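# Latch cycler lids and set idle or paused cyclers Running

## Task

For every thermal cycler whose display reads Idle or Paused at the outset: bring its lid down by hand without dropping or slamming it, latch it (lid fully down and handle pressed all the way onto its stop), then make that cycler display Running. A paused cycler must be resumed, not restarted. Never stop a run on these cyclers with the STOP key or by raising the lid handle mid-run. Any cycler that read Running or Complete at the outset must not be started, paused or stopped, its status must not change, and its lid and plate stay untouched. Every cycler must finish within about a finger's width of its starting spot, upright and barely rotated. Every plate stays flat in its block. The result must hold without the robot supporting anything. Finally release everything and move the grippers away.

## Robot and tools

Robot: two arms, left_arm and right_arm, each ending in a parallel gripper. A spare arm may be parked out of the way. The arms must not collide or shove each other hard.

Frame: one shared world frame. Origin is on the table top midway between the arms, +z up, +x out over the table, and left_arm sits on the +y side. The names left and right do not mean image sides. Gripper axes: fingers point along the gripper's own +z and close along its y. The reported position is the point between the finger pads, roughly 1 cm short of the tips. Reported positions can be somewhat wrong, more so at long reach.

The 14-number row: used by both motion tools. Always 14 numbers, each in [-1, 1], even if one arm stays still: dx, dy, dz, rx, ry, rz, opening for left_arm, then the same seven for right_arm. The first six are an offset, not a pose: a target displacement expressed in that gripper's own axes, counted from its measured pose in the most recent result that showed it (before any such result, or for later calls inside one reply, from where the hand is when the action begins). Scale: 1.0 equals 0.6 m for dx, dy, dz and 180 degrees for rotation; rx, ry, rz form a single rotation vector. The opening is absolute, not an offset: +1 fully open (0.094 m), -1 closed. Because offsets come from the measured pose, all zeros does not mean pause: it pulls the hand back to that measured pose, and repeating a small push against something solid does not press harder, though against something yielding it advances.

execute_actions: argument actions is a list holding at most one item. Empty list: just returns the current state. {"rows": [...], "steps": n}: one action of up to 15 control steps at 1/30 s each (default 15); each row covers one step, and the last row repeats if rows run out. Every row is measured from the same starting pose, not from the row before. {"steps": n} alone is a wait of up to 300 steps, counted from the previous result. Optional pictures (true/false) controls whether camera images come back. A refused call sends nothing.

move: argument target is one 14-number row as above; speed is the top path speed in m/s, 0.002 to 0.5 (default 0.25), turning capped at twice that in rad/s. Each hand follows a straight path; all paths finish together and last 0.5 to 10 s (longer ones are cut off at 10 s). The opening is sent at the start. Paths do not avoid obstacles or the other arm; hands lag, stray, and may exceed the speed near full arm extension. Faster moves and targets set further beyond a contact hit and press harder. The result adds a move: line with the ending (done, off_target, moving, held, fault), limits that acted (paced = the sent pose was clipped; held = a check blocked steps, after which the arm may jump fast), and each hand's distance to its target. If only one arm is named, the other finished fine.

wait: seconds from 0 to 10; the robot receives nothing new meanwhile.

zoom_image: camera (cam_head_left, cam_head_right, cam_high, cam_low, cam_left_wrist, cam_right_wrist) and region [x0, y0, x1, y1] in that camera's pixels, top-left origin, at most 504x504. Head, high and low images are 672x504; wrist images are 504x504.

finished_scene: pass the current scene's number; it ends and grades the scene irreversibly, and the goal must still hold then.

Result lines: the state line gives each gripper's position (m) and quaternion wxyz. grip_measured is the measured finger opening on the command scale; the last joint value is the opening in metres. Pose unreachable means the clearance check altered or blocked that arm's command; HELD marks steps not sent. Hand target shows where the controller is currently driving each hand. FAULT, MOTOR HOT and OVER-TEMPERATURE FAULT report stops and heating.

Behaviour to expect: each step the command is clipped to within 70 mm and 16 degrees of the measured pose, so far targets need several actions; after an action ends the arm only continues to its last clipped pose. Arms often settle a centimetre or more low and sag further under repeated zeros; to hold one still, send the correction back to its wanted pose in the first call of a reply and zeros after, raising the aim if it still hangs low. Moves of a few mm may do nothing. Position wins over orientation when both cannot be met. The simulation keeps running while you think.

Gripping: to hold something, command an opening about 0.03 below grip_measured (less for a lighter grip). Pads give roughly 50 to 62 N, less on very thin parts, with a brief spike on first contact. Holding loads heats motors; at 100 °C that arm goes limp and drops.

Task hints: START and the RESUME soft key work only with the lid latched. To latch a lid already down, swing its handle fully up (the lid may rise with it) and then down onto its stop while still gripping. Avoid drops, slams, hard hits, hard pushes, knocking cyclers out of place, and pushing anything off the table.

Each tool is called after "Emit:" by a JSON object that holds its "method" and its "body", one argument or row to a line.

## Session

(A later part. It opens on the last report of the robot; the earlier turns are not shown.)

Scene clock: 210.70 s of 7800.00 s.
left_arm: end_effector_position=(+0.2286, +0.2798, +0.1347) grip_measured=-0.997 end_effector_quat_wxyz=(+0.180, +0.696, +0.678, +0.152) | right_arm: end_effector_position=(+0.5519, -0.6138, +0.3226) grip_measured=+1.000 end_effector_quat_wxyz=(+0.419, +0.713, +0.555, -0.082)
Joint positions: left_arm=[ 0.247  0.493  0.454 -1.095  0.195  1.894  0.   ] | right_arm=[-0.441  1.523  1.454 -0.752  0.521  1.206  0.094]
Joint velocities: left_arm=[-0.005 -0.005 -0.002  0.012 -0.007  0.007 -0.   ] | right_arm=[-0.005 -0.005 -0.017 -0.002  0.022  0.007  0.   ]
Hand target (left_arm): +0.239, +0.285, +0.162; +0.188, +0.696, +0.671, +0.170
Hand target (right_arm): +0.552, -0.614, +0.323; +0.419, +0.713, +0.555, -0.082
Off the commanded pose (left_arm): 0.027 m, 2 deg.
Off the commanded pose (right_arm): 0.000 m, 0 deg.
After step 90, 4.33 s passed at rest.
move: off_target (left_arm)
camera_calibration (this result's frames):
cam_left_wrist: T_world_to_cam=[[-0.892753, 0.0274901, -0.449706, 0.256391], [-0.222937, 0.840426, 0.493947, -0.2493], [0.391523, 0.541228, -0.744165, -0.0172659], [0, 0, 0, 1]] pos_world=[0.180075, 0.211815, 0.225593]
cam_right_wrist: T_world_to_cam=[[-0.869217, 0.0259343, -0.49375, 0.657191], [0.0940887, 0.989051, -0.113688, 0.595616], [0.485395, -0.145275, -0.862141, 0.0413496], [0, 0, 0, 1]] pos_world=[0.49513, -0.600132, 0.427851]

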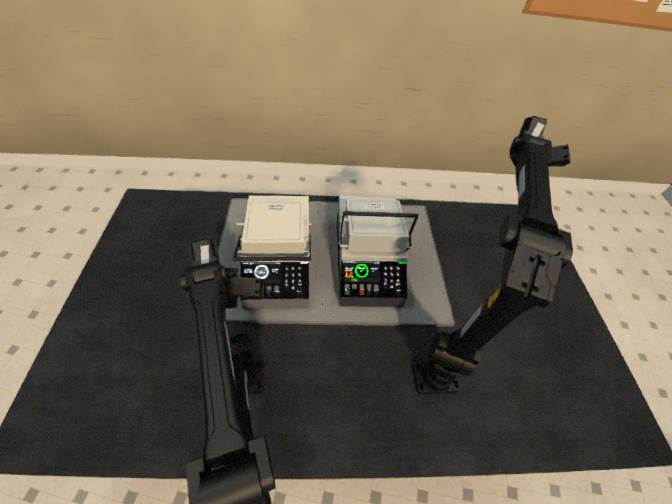

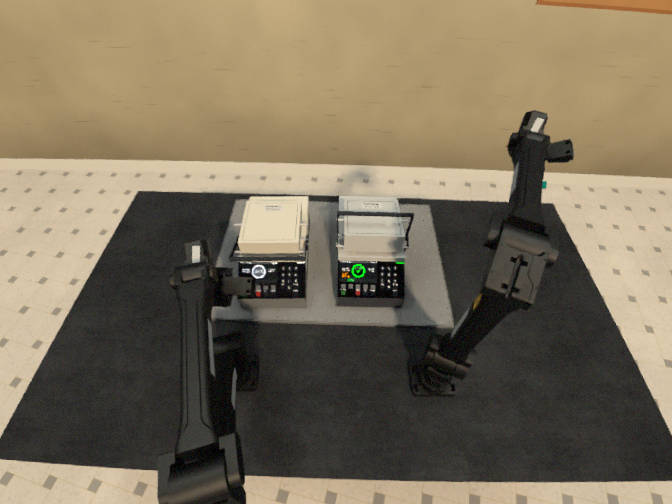

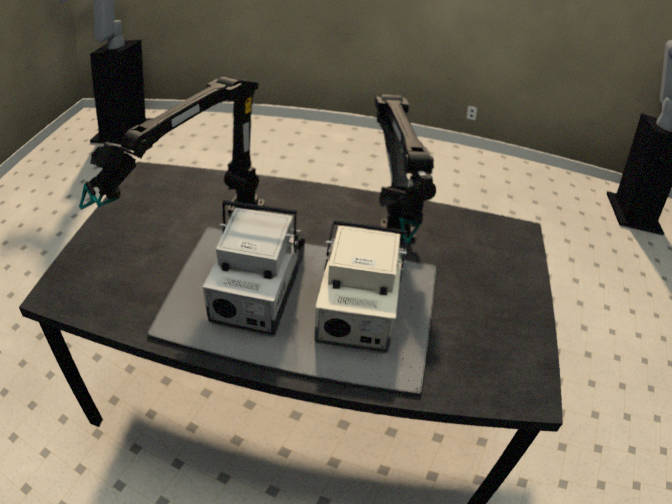

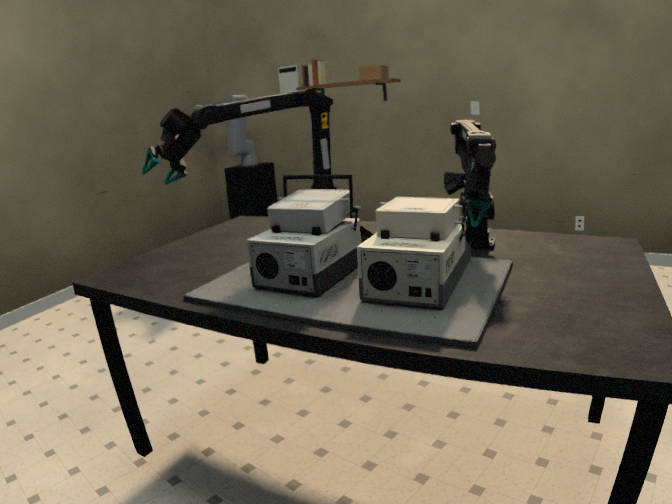

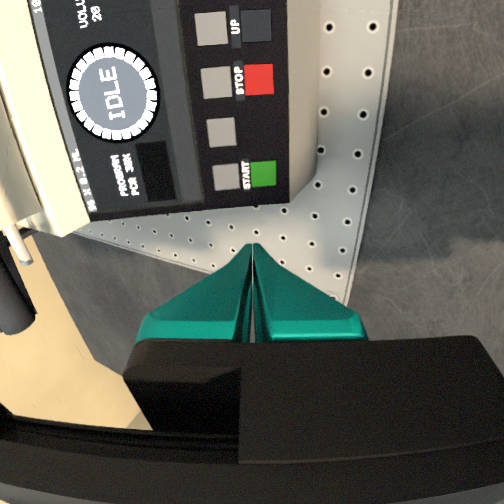

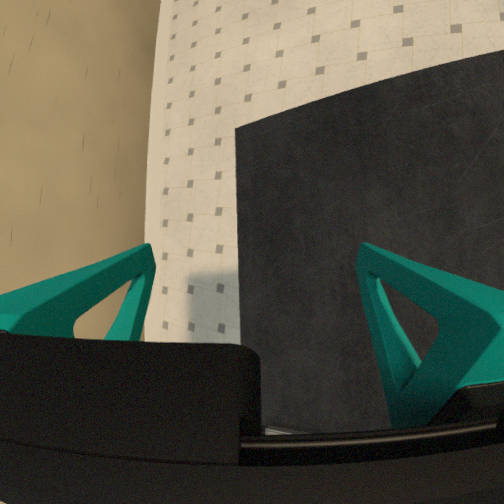

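Emit:
{"method": "move", "body": {
  "target": [-0.05,-0.01,-0.005,0,0,0,-1,0,0,0,0,0,0,1],
  "speed": 0.03
}}

Scene clock: 219.27 s of 7800.00 s.
left_arm: end_effector_position=(+0.2234, +0.2510, +0.1348) grip_measured=-0.997 end_effector_quat_wxyz=(+0.182, +0.698, +0.676, +0.152) | right_arm: end_effector_position=(+0.5519, -0.6138, +0.3226) grip_measured=+1.000 end_effector_quat_wxyz=(+0.419, +0.713, +0.555, -0.082)
Joint positions: left_arm=[ 0.042  0.431  0.439 -1.112  0.11   1.713  0.   ] | right_arm=[-0.441  1.523  1.454 -0.752  0.521  1.206  0.094]
Joint velocities: left_arm=[-0.005 -0.005 -0.007 -0.007 -0.037 -0.007  0.   ] | right_arm=[-0.005  0.015 -0.012 -0.017 -0.066 -0.037  0.   ]
Hand target (left_arm): +0.221, +0.250, +0.135; +0.181, +0.696, +0.678, +0.150
Hand target (right_arm): +0.552, -0.614, +0.323; +0.419, +0.713, +0.555, -0.082
Off the commanded pose (left_arm): 0.003 m, 0 deg.
Off the commanded pose (right_arm): 0.000 m, 0 deg.
After step 90, 4.13 s passed at rest.
move: done
camera_calibration (this result's frames):
cam_left_wrist: T_world_to_cam=[[-0.891295, 0.0325237, -0.452255, 0.251357], [-0.21905, 0.842423, 0.49228, -0.22745], [0.397001, 0.537834, -0.743724, -0.0000441611], [0, 0, 0, 1]] pos_world=[0.174228, 0.183458, 0.225614]
cam_right_wrist: T_world_to_cam=[[-0.869217, 0.0259343, -0.49375, 0.657191], [0.0940887, 0.989051, -0.113688, 0.595616], [0.485395, -0.145275, -0.862141, 0.0413496], [0, 0, 0, 1]] pos_world=[0.49513, -0.600132, 0.427851]

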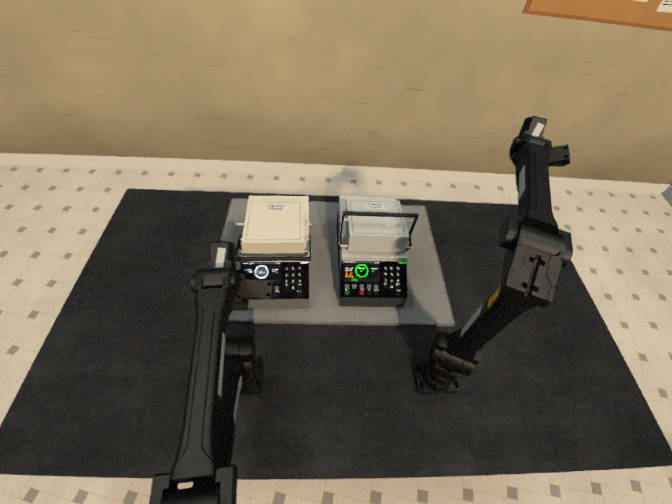

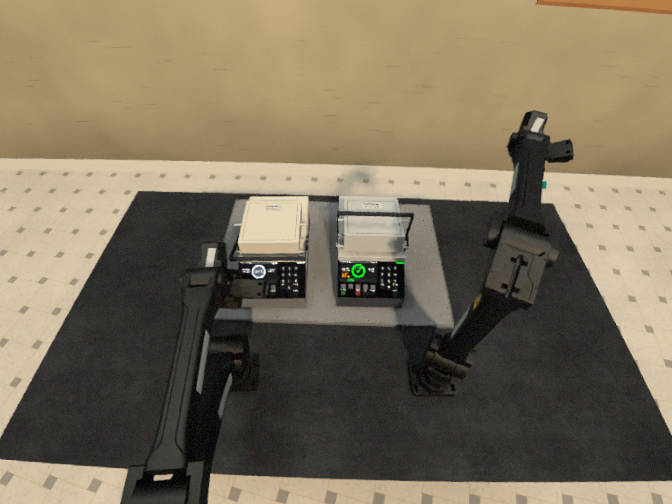

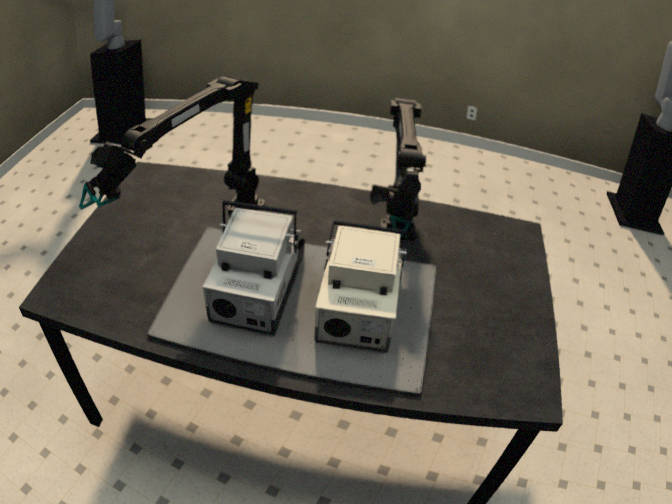

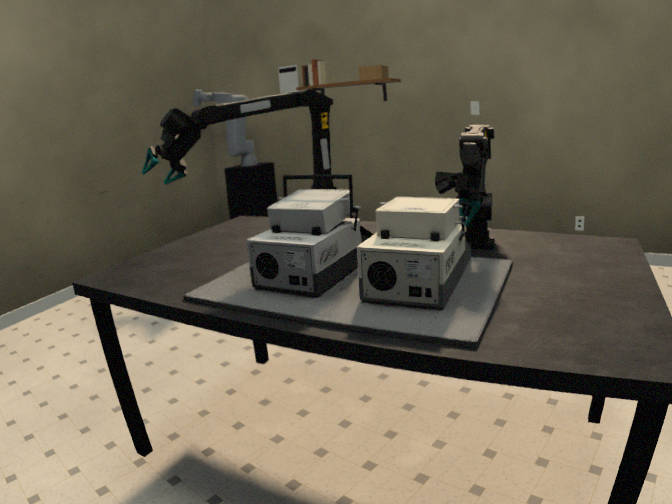

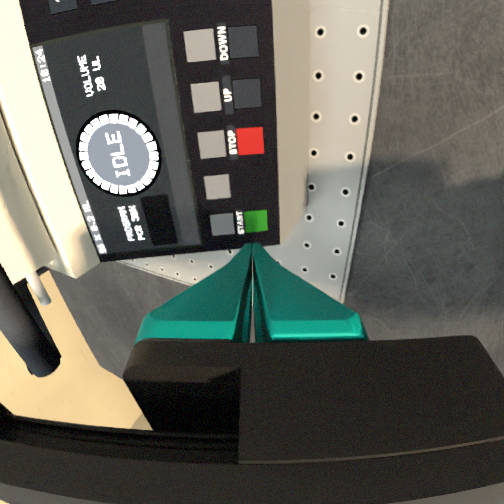

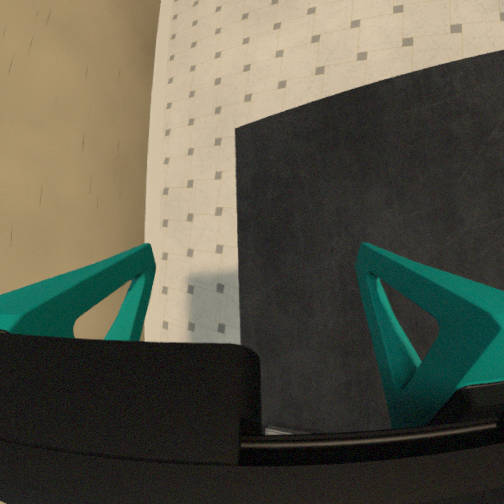

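Emit:
{"method": "move", "body": {
  "target": [-0.008,0,0.055,0,0,0,-1,0,0,0,0,0,0,1],
  "speed": 0.02
}}

Emit:
{"method": "move", "body": {
  "target": [0,0,-0.1,0,0,0,-1,0,0,0,0,0,0,1],
  "speed": 0.06
}}

Scene clock: 228.60 s of 7800.00 s.
left_arm: end_effector_position=(+0.2335, +0.2457, +0.1044) grip_measured=-0.997 end_effector_quat_wxyz=(+0.178, +0.700, +0.676, +0.147) | right_arm: end_effector_position=(+0.5519, -0.6138, +0.3226) grip_measured=+1.000 end_effector_quat_wxyz=(+0.419, +0.713, +0.555, -0.082)
Joint positions: left_arm=[-0.007  0.496  0.375 -0.992  0.089  1.672  0.   ] | right_arm=[-0.441  1.523  1.454 -0.752  0.521  1.206  0.094]
Joint velocities: left_arm=[-0.005 -0.005  0.002  0.032  0.007 -0.022  0.001] | right_arm=[-0.005 -0.015  0.022 -0.007 -0.007 -0.066  0.   ]
Hand target (left_arm): +0.239, +0.245, +0.105; +0.182, +0.698, +0.676, +0.151
Hand target (right_arm): +0.552, -0.614, +0.323; +0.419, +0.713, +0.555, -0.082
Off the commanded pose (left_arm): 0.005 m, 1 deg.
Off the commanded pose (right_arm): 0.000 m, 0 deg.
After step 90, 4.43 s passed at rest.
move: done
camera_calibration (this result's frames):
cam_left_wrist: T_world_to_cam=[[-0.897072, 0.0356742, -0.440442, 0.24619], [-0.20943, 0.843354, 0.494866, -0.208594], [0.389103, 0.536172, -0.749078, -0.0210091], [0, 0, 0, 1]] pos_world=[0.185339, 0.1784, 0.195921]
cam_right_wrist: T_world_to_cam=[[-0.869217, 0.0259343, -0.49375, 0.657191], [0.0940887, 0.989051, -0.113688, 0.595616], [0.485395, -0.145275, -0.862141, 0.0413496], [0, 0, 0, 1]] pos_world=[0.49513, -0.600132, 0.427851]

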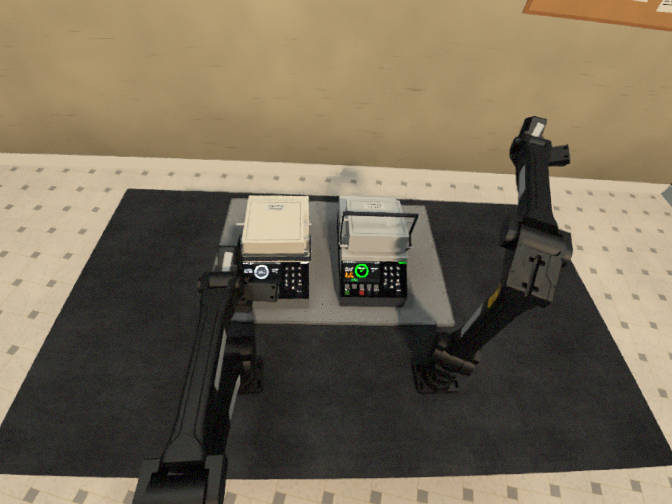

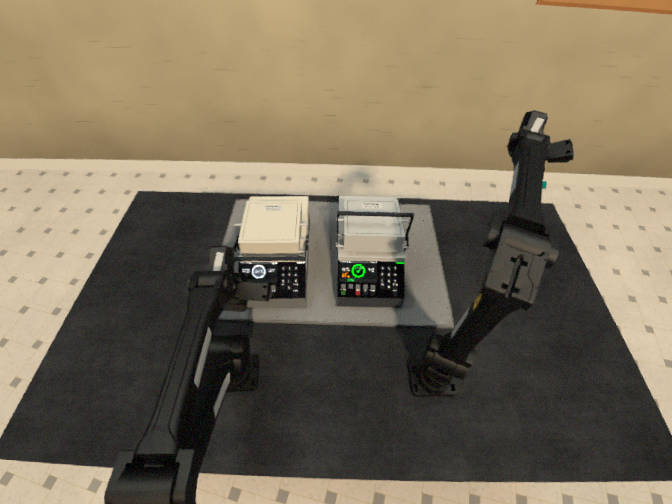

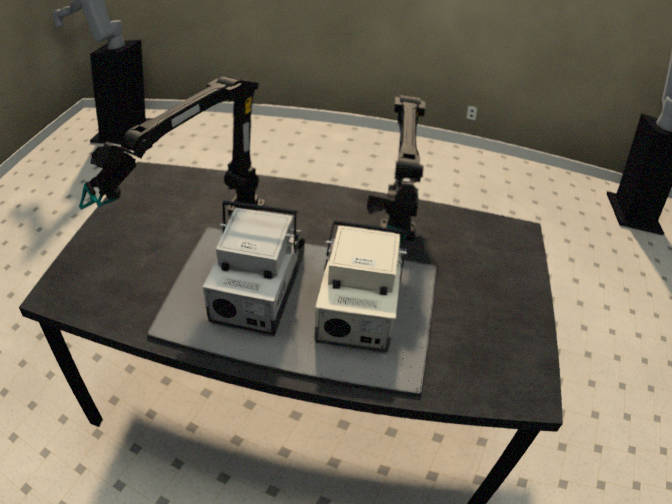

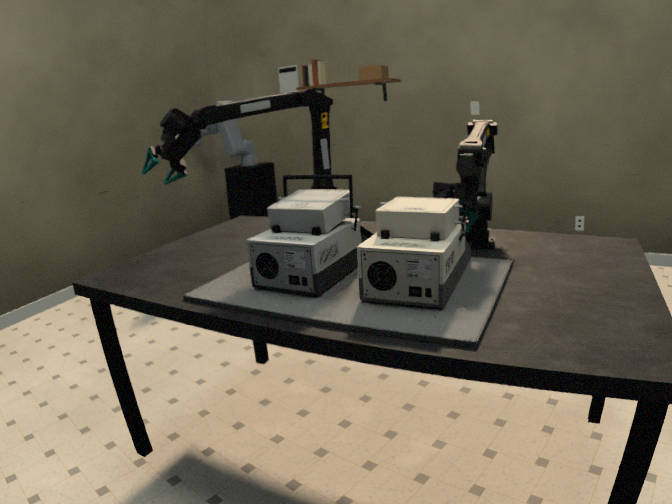

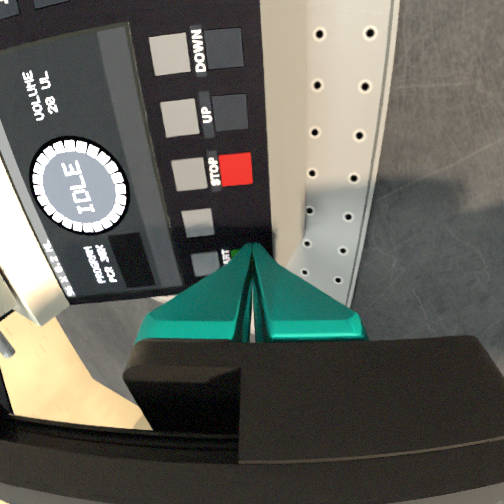

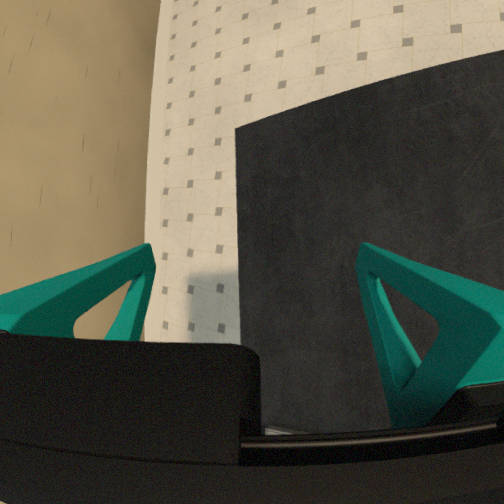

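Scene clock: 229.93 s of 7800.00 s.
left_arm: end_effector_position=(+0.1978, +0.2459, +0.1287) grip_measured=-0.997 end_effector_quat_wxyz=(+0.161, +0.702, +0.682, +0.126) | right_arm: end_effector_position=(+0.5519, -0.6138, +0.3226) grip_measured=+1.000 end_effector_quat_wxyz=(+0.419, +0.713, +0.555, -0.082)
Joint positions: left_arm=[ 0.024  0.381  0.433 -1.222  0.101  1.697  0.   ] | right_arm=[-0.441  1.523  1.454 -0.752  0.521  1.206  0.094]
Joint velocities: left_arm=[ 0.005 -0.005  0.027 -0.007  0.022 -0.007  0.   ] | right_arm=[ 0.005  0.015  0.007  0.002 -0.066 -0.022  0.   ]
Hand target (left_arm): +0.206, +0.248, +0.157; +0.177, +0.700, +0.675, +0.148
Hand target (right_arm): +0.552, -0.614, +0.323; +0.419, +0.713, +0.555, -0.082
Off the commanded pose (left_arm): 0.031 m, 3 deg.
Off the commanded pose (right_arm): 0.000 m, 0 deg.
move: off_target (left_arm)
camera_calibration (this result's frames):
cam_left_wrist: T_world_to_cam=[[-0.919698, 0.0299672, -0.391482, 0.224383], [-0.185342, 0.845861, 0.500167, -0.234293], [0.346128, 0.532561, -0.772382, 0.023389], [0, 0, 0, 1]] pos_world=[0.154845, 0.178999, 0.223093]
cam_right_wrist: T_world_to_cam=[[-0.869217, 0.0259343, -0.49375, 0.657191], [0.0940887, 0.989051, -0.113688, 0.595616], [0.485395, -0.145275, -0.862141, 0.0413496], [0, 0, 0, 1]] pos_world=[0.49513, -0.600132, 0.427851]

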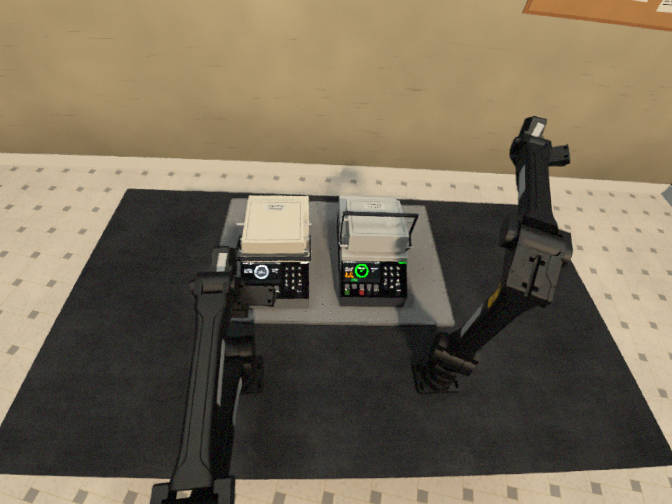

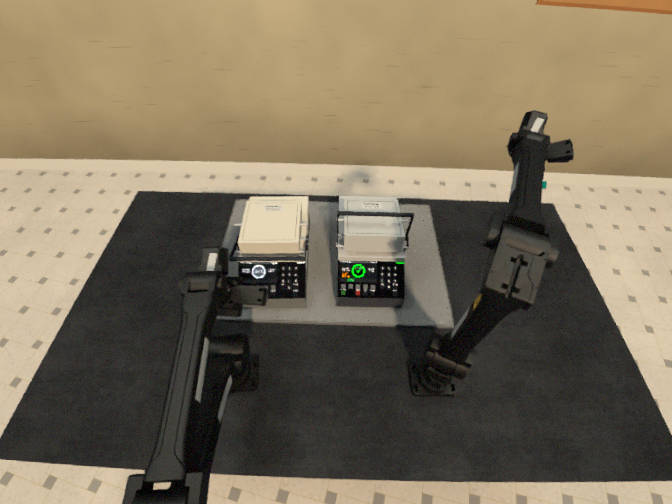

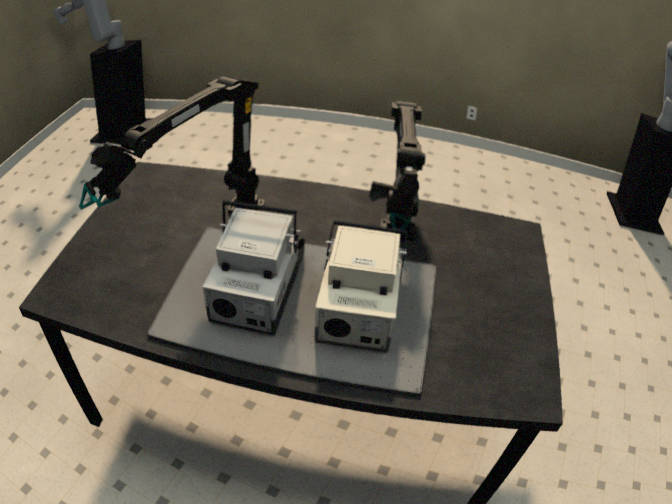

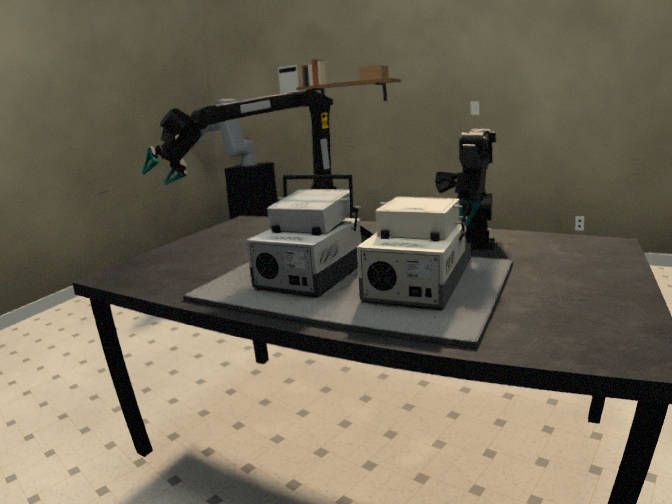

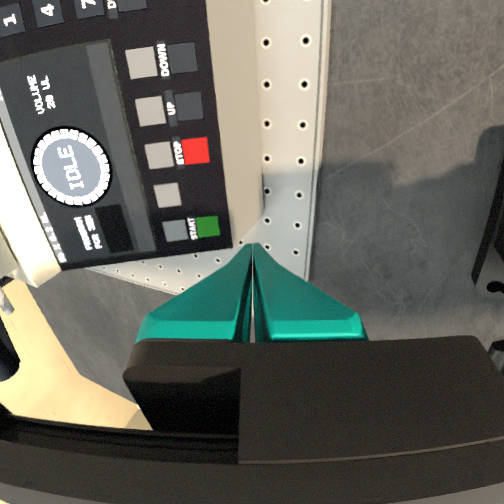

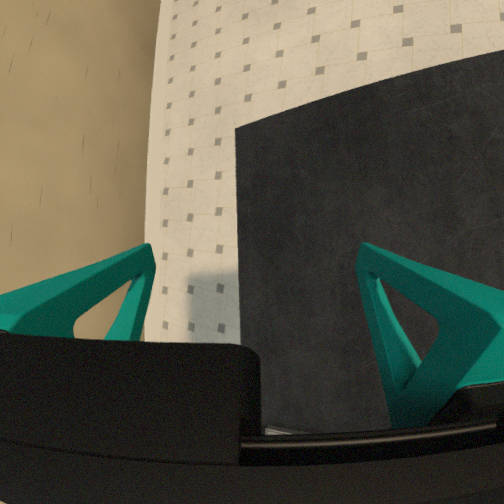

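Emit:
{"method": "move", "body": {
  "target": [0.007,0.06,0.03,0,0,0,-1,0,0,0,0,0,0,1],
  "speed": 0.03
}}

Scene clock: 236.70 s of 7800.00 s.
left_arm: end_effector_position=(+0.2256, +0.2488, +0.1123) grip_measured=-0.997 end_effector_quat_wxyz=(+0.149, +0.705, +0.684, +0.110) | right_arm: end_effector_position=(+0.5519, -0.6138, +0.3226) grip_measured=+1.000 end_effector_quat_wxyz=(+0.419, +0.713, +0.555, -0.082)
Joint positions: left_arm=[ 0.022  0.552  0.433 -1.092  0.101  1.697  0.   ] | right_arm=[-0.441  1.523  1.454 -0.752  0.521  1.206  0.094]
Joint velocities: left_arm=[-0.005 -0.005 -0.027 -0.022  0.022 -0.022  0.001] | right_arm=[ 0.005  0.005  0.007 -0.012  0.037 -0.037  0.   ]
Hand target (left_arm): +0.238, +0.249, +0.126; +0.162, +0.702, +0.682, +0.126
Hand target (right_arm): +0.552, -0.614, +0.323; +0.419, +0.713, +0.555, -0.082
Off the commanded pose (left_arm): 0.019 m, 2 deg.
Off the commanded pose (right_arm): 0.000 m, 0 deg.
After step 90, 2.17 s passed at rest.
move: off_target (left_arm)
camera_calibration (this result's frames):
cam_left_wrist: T_world_to_cam=[[-0.934762, 0.0303233, -0.353979, 0.24254], [-0.163154, 0.848436, 0.503524, -0.22942], [0.315597, 0.528428, -0.788138, 0.00928366], [0, 0, 0, 1]] pos_world=[0.186356, 0.182388, 0.208689]
cam_right_wrist: T_world_to_cam=[[-0.869217, 0.0259343, -0.49375, 0.657191], [0.0940887, 0.989051, -0.113688, 0.595616], [0.485395, -0.145275, -0.862141, 0.0413496], [0, 0, 0, 1]] pos_world=[0.49513, -0.600132, 0.427851]

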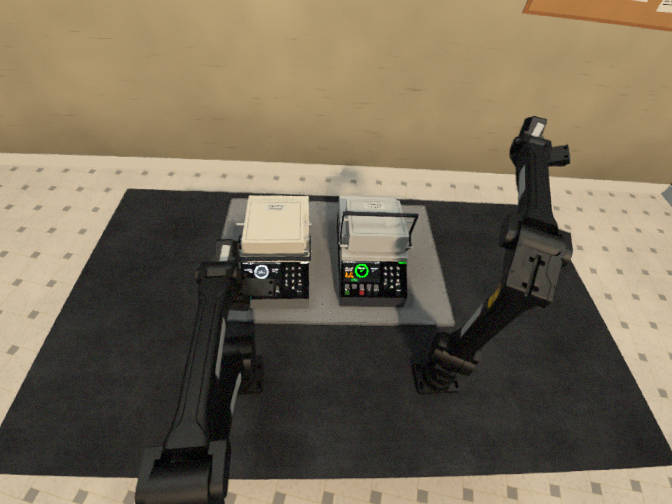

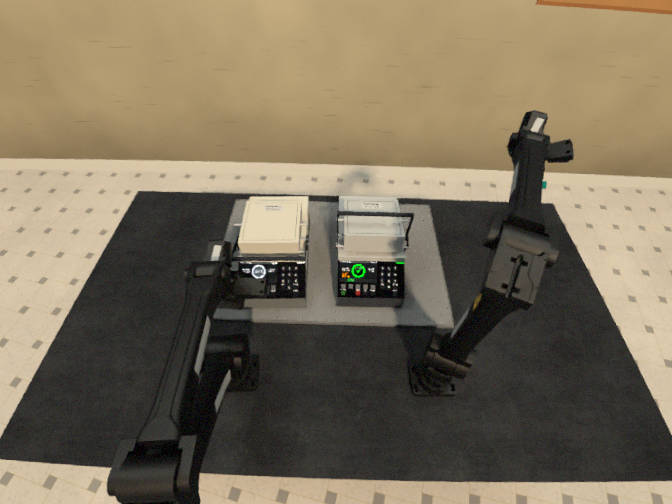

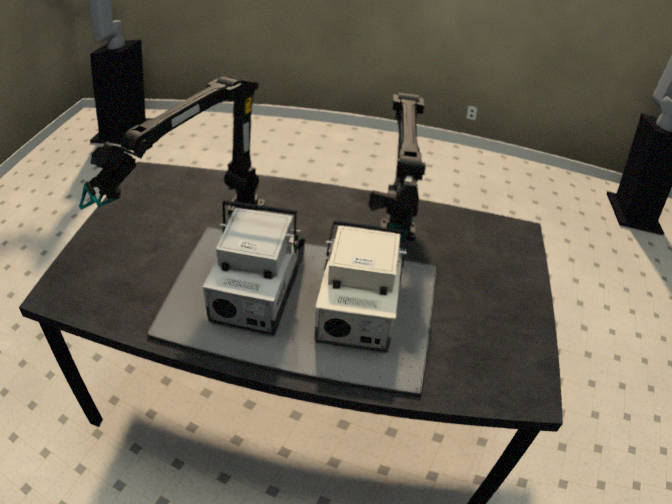

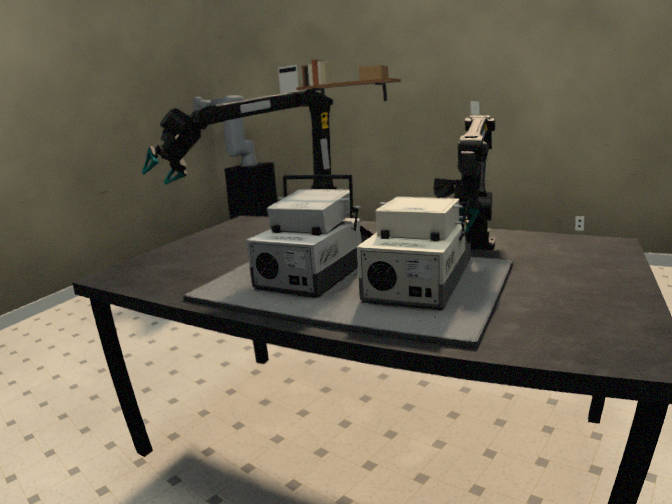

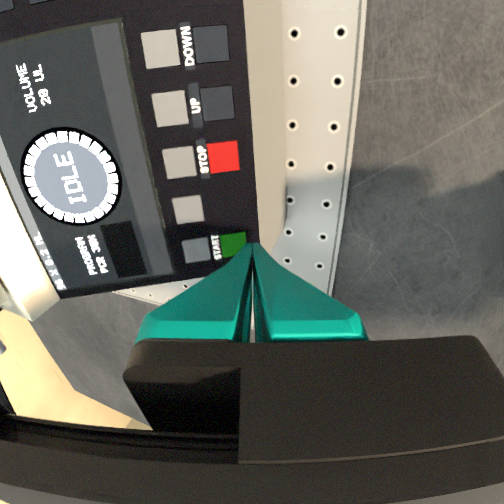

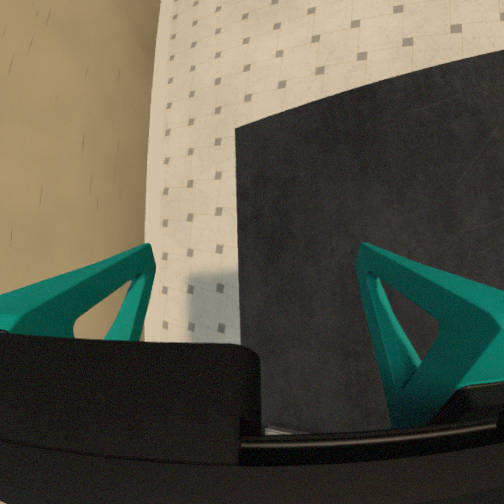

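Emit:
{"method": "move", "body": {
  "target": [0,0.063,-0.02,0,0,0,-1,0,0,0,0,0,0,1],
  "speed": 0.03
}}

Scene clock: 242.40 s of 7800.00 s.
left_arm: end_effector_position=(+0.2347, +0.2480, +0.1113) grip_measured=-0.997 end_effector_quat_wxyz=(+0.131, +0.709, +0.688, +0.085) | right_arm: end_effector_position=(+0.5519, -0.6138, +0.3226) grip_measured=+1.000 end_effector_quat_wxyz=(+0.419, +0.713, +0.555, -0.082)
Joint positions: left_arm=[ 0.012  0.652  0.471 -1.092  0.099  1.69   0.   ] | right_arm=[-0.441  1.523  1.454 -0.752  0.521  1.206  0.094]
Joint velocities: left_arm=[-0.015 -0.005  0.007 -0.012 -0.037  0.007 -0.   ] | right_arm=[-0.005 -0.015 -0.007 -0.017 -0.081  0.037  0.   ]
Hand target (left_arm): +0.255, +0.249, +0.137; +0.150, +0.705, +0.684, +0.110
Hand target (right_arm): +0.552, -0.614, +0.323; +0.419, +0.713, +0.555, -0.082
Off the commanded pose (left_arm): 0.034 m, 4 deg.
Off the commanded pose (right_arm): 0.000 m, 0 deg.
After step 90, 1.10 s passed at rest.
move: off_target (left_arm)
camera_calibration (this result's frames):
cam_left_wrist: T_world_to_cam=[[-0.954955, 0.0306086, -0.295166, 0.248872], [-0.129175, 0.852606, 0.506337, -0.236088], [0.267159, 0.521657, -0.810247, 0.0215521], [0, 0, 0, 1]] pos_world=[0.201407, 0.18243, 0.210461]
cam_right_wrist: T_world_to_cam=[[-0.869217, 0.0259343, -0.49375, 0.657191], [0.0940887, 0.989051, -0.113688, 0.595616], [0.485395, -0.145275, -0.862141, 0.0413496], [0, 0, 0, 1]] pos_world=[0.49513, -0.600132, 0.427851]

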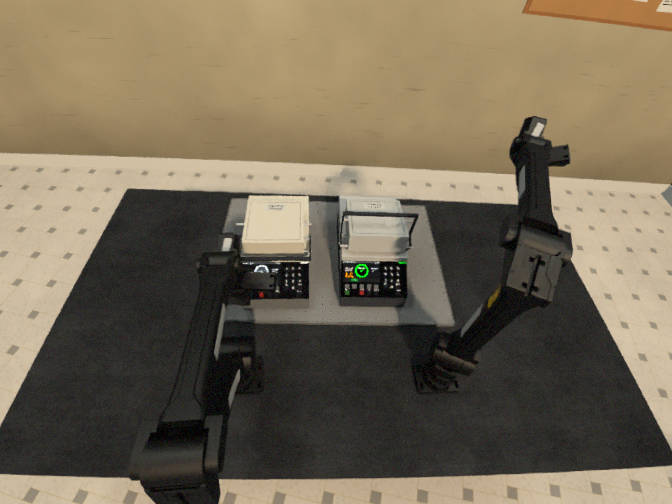

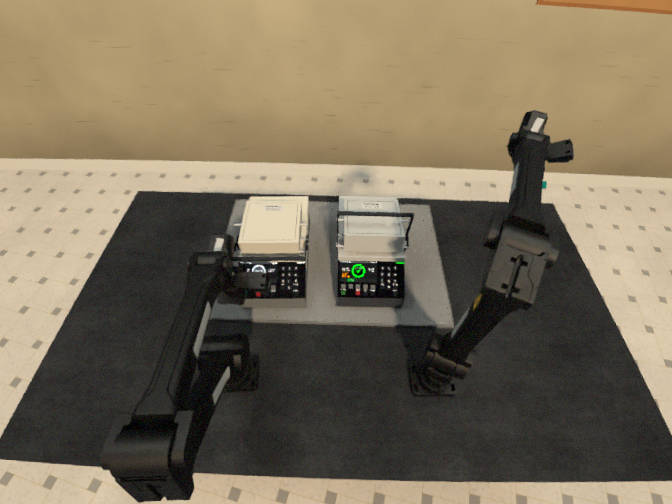

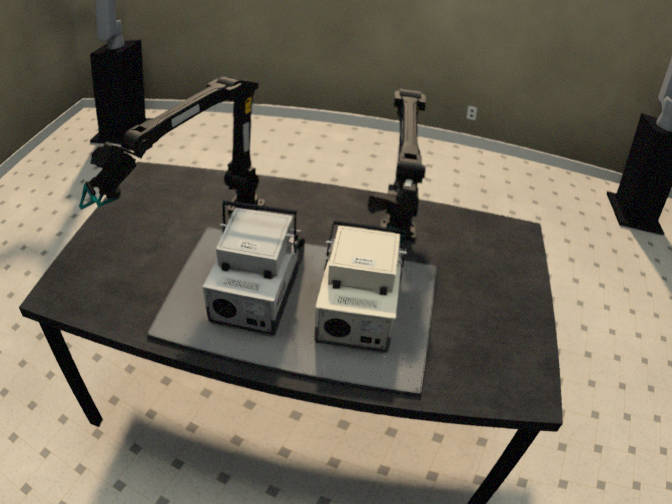

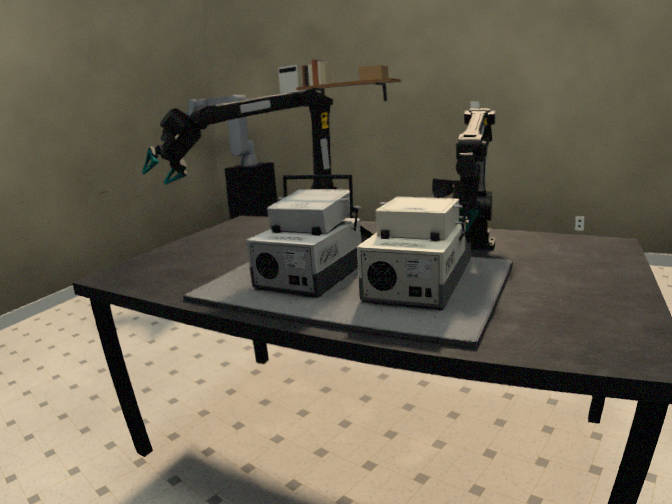

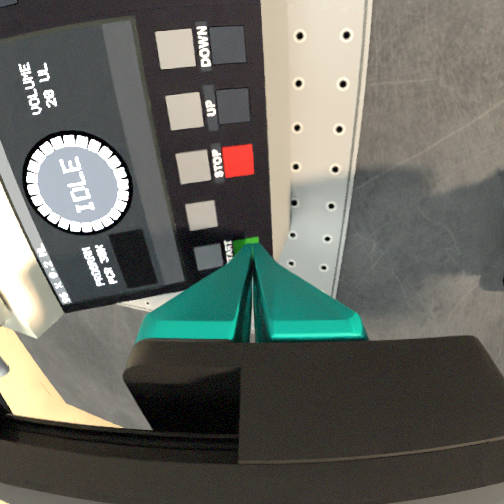

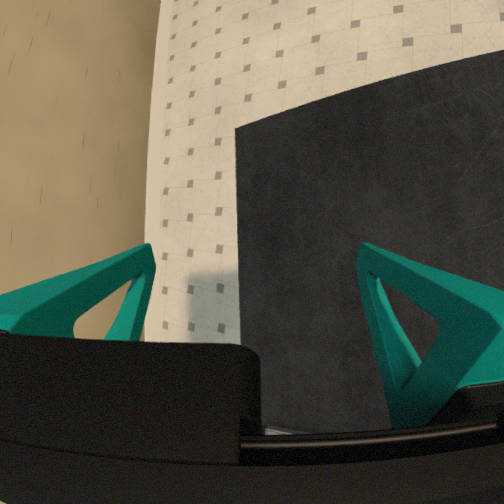

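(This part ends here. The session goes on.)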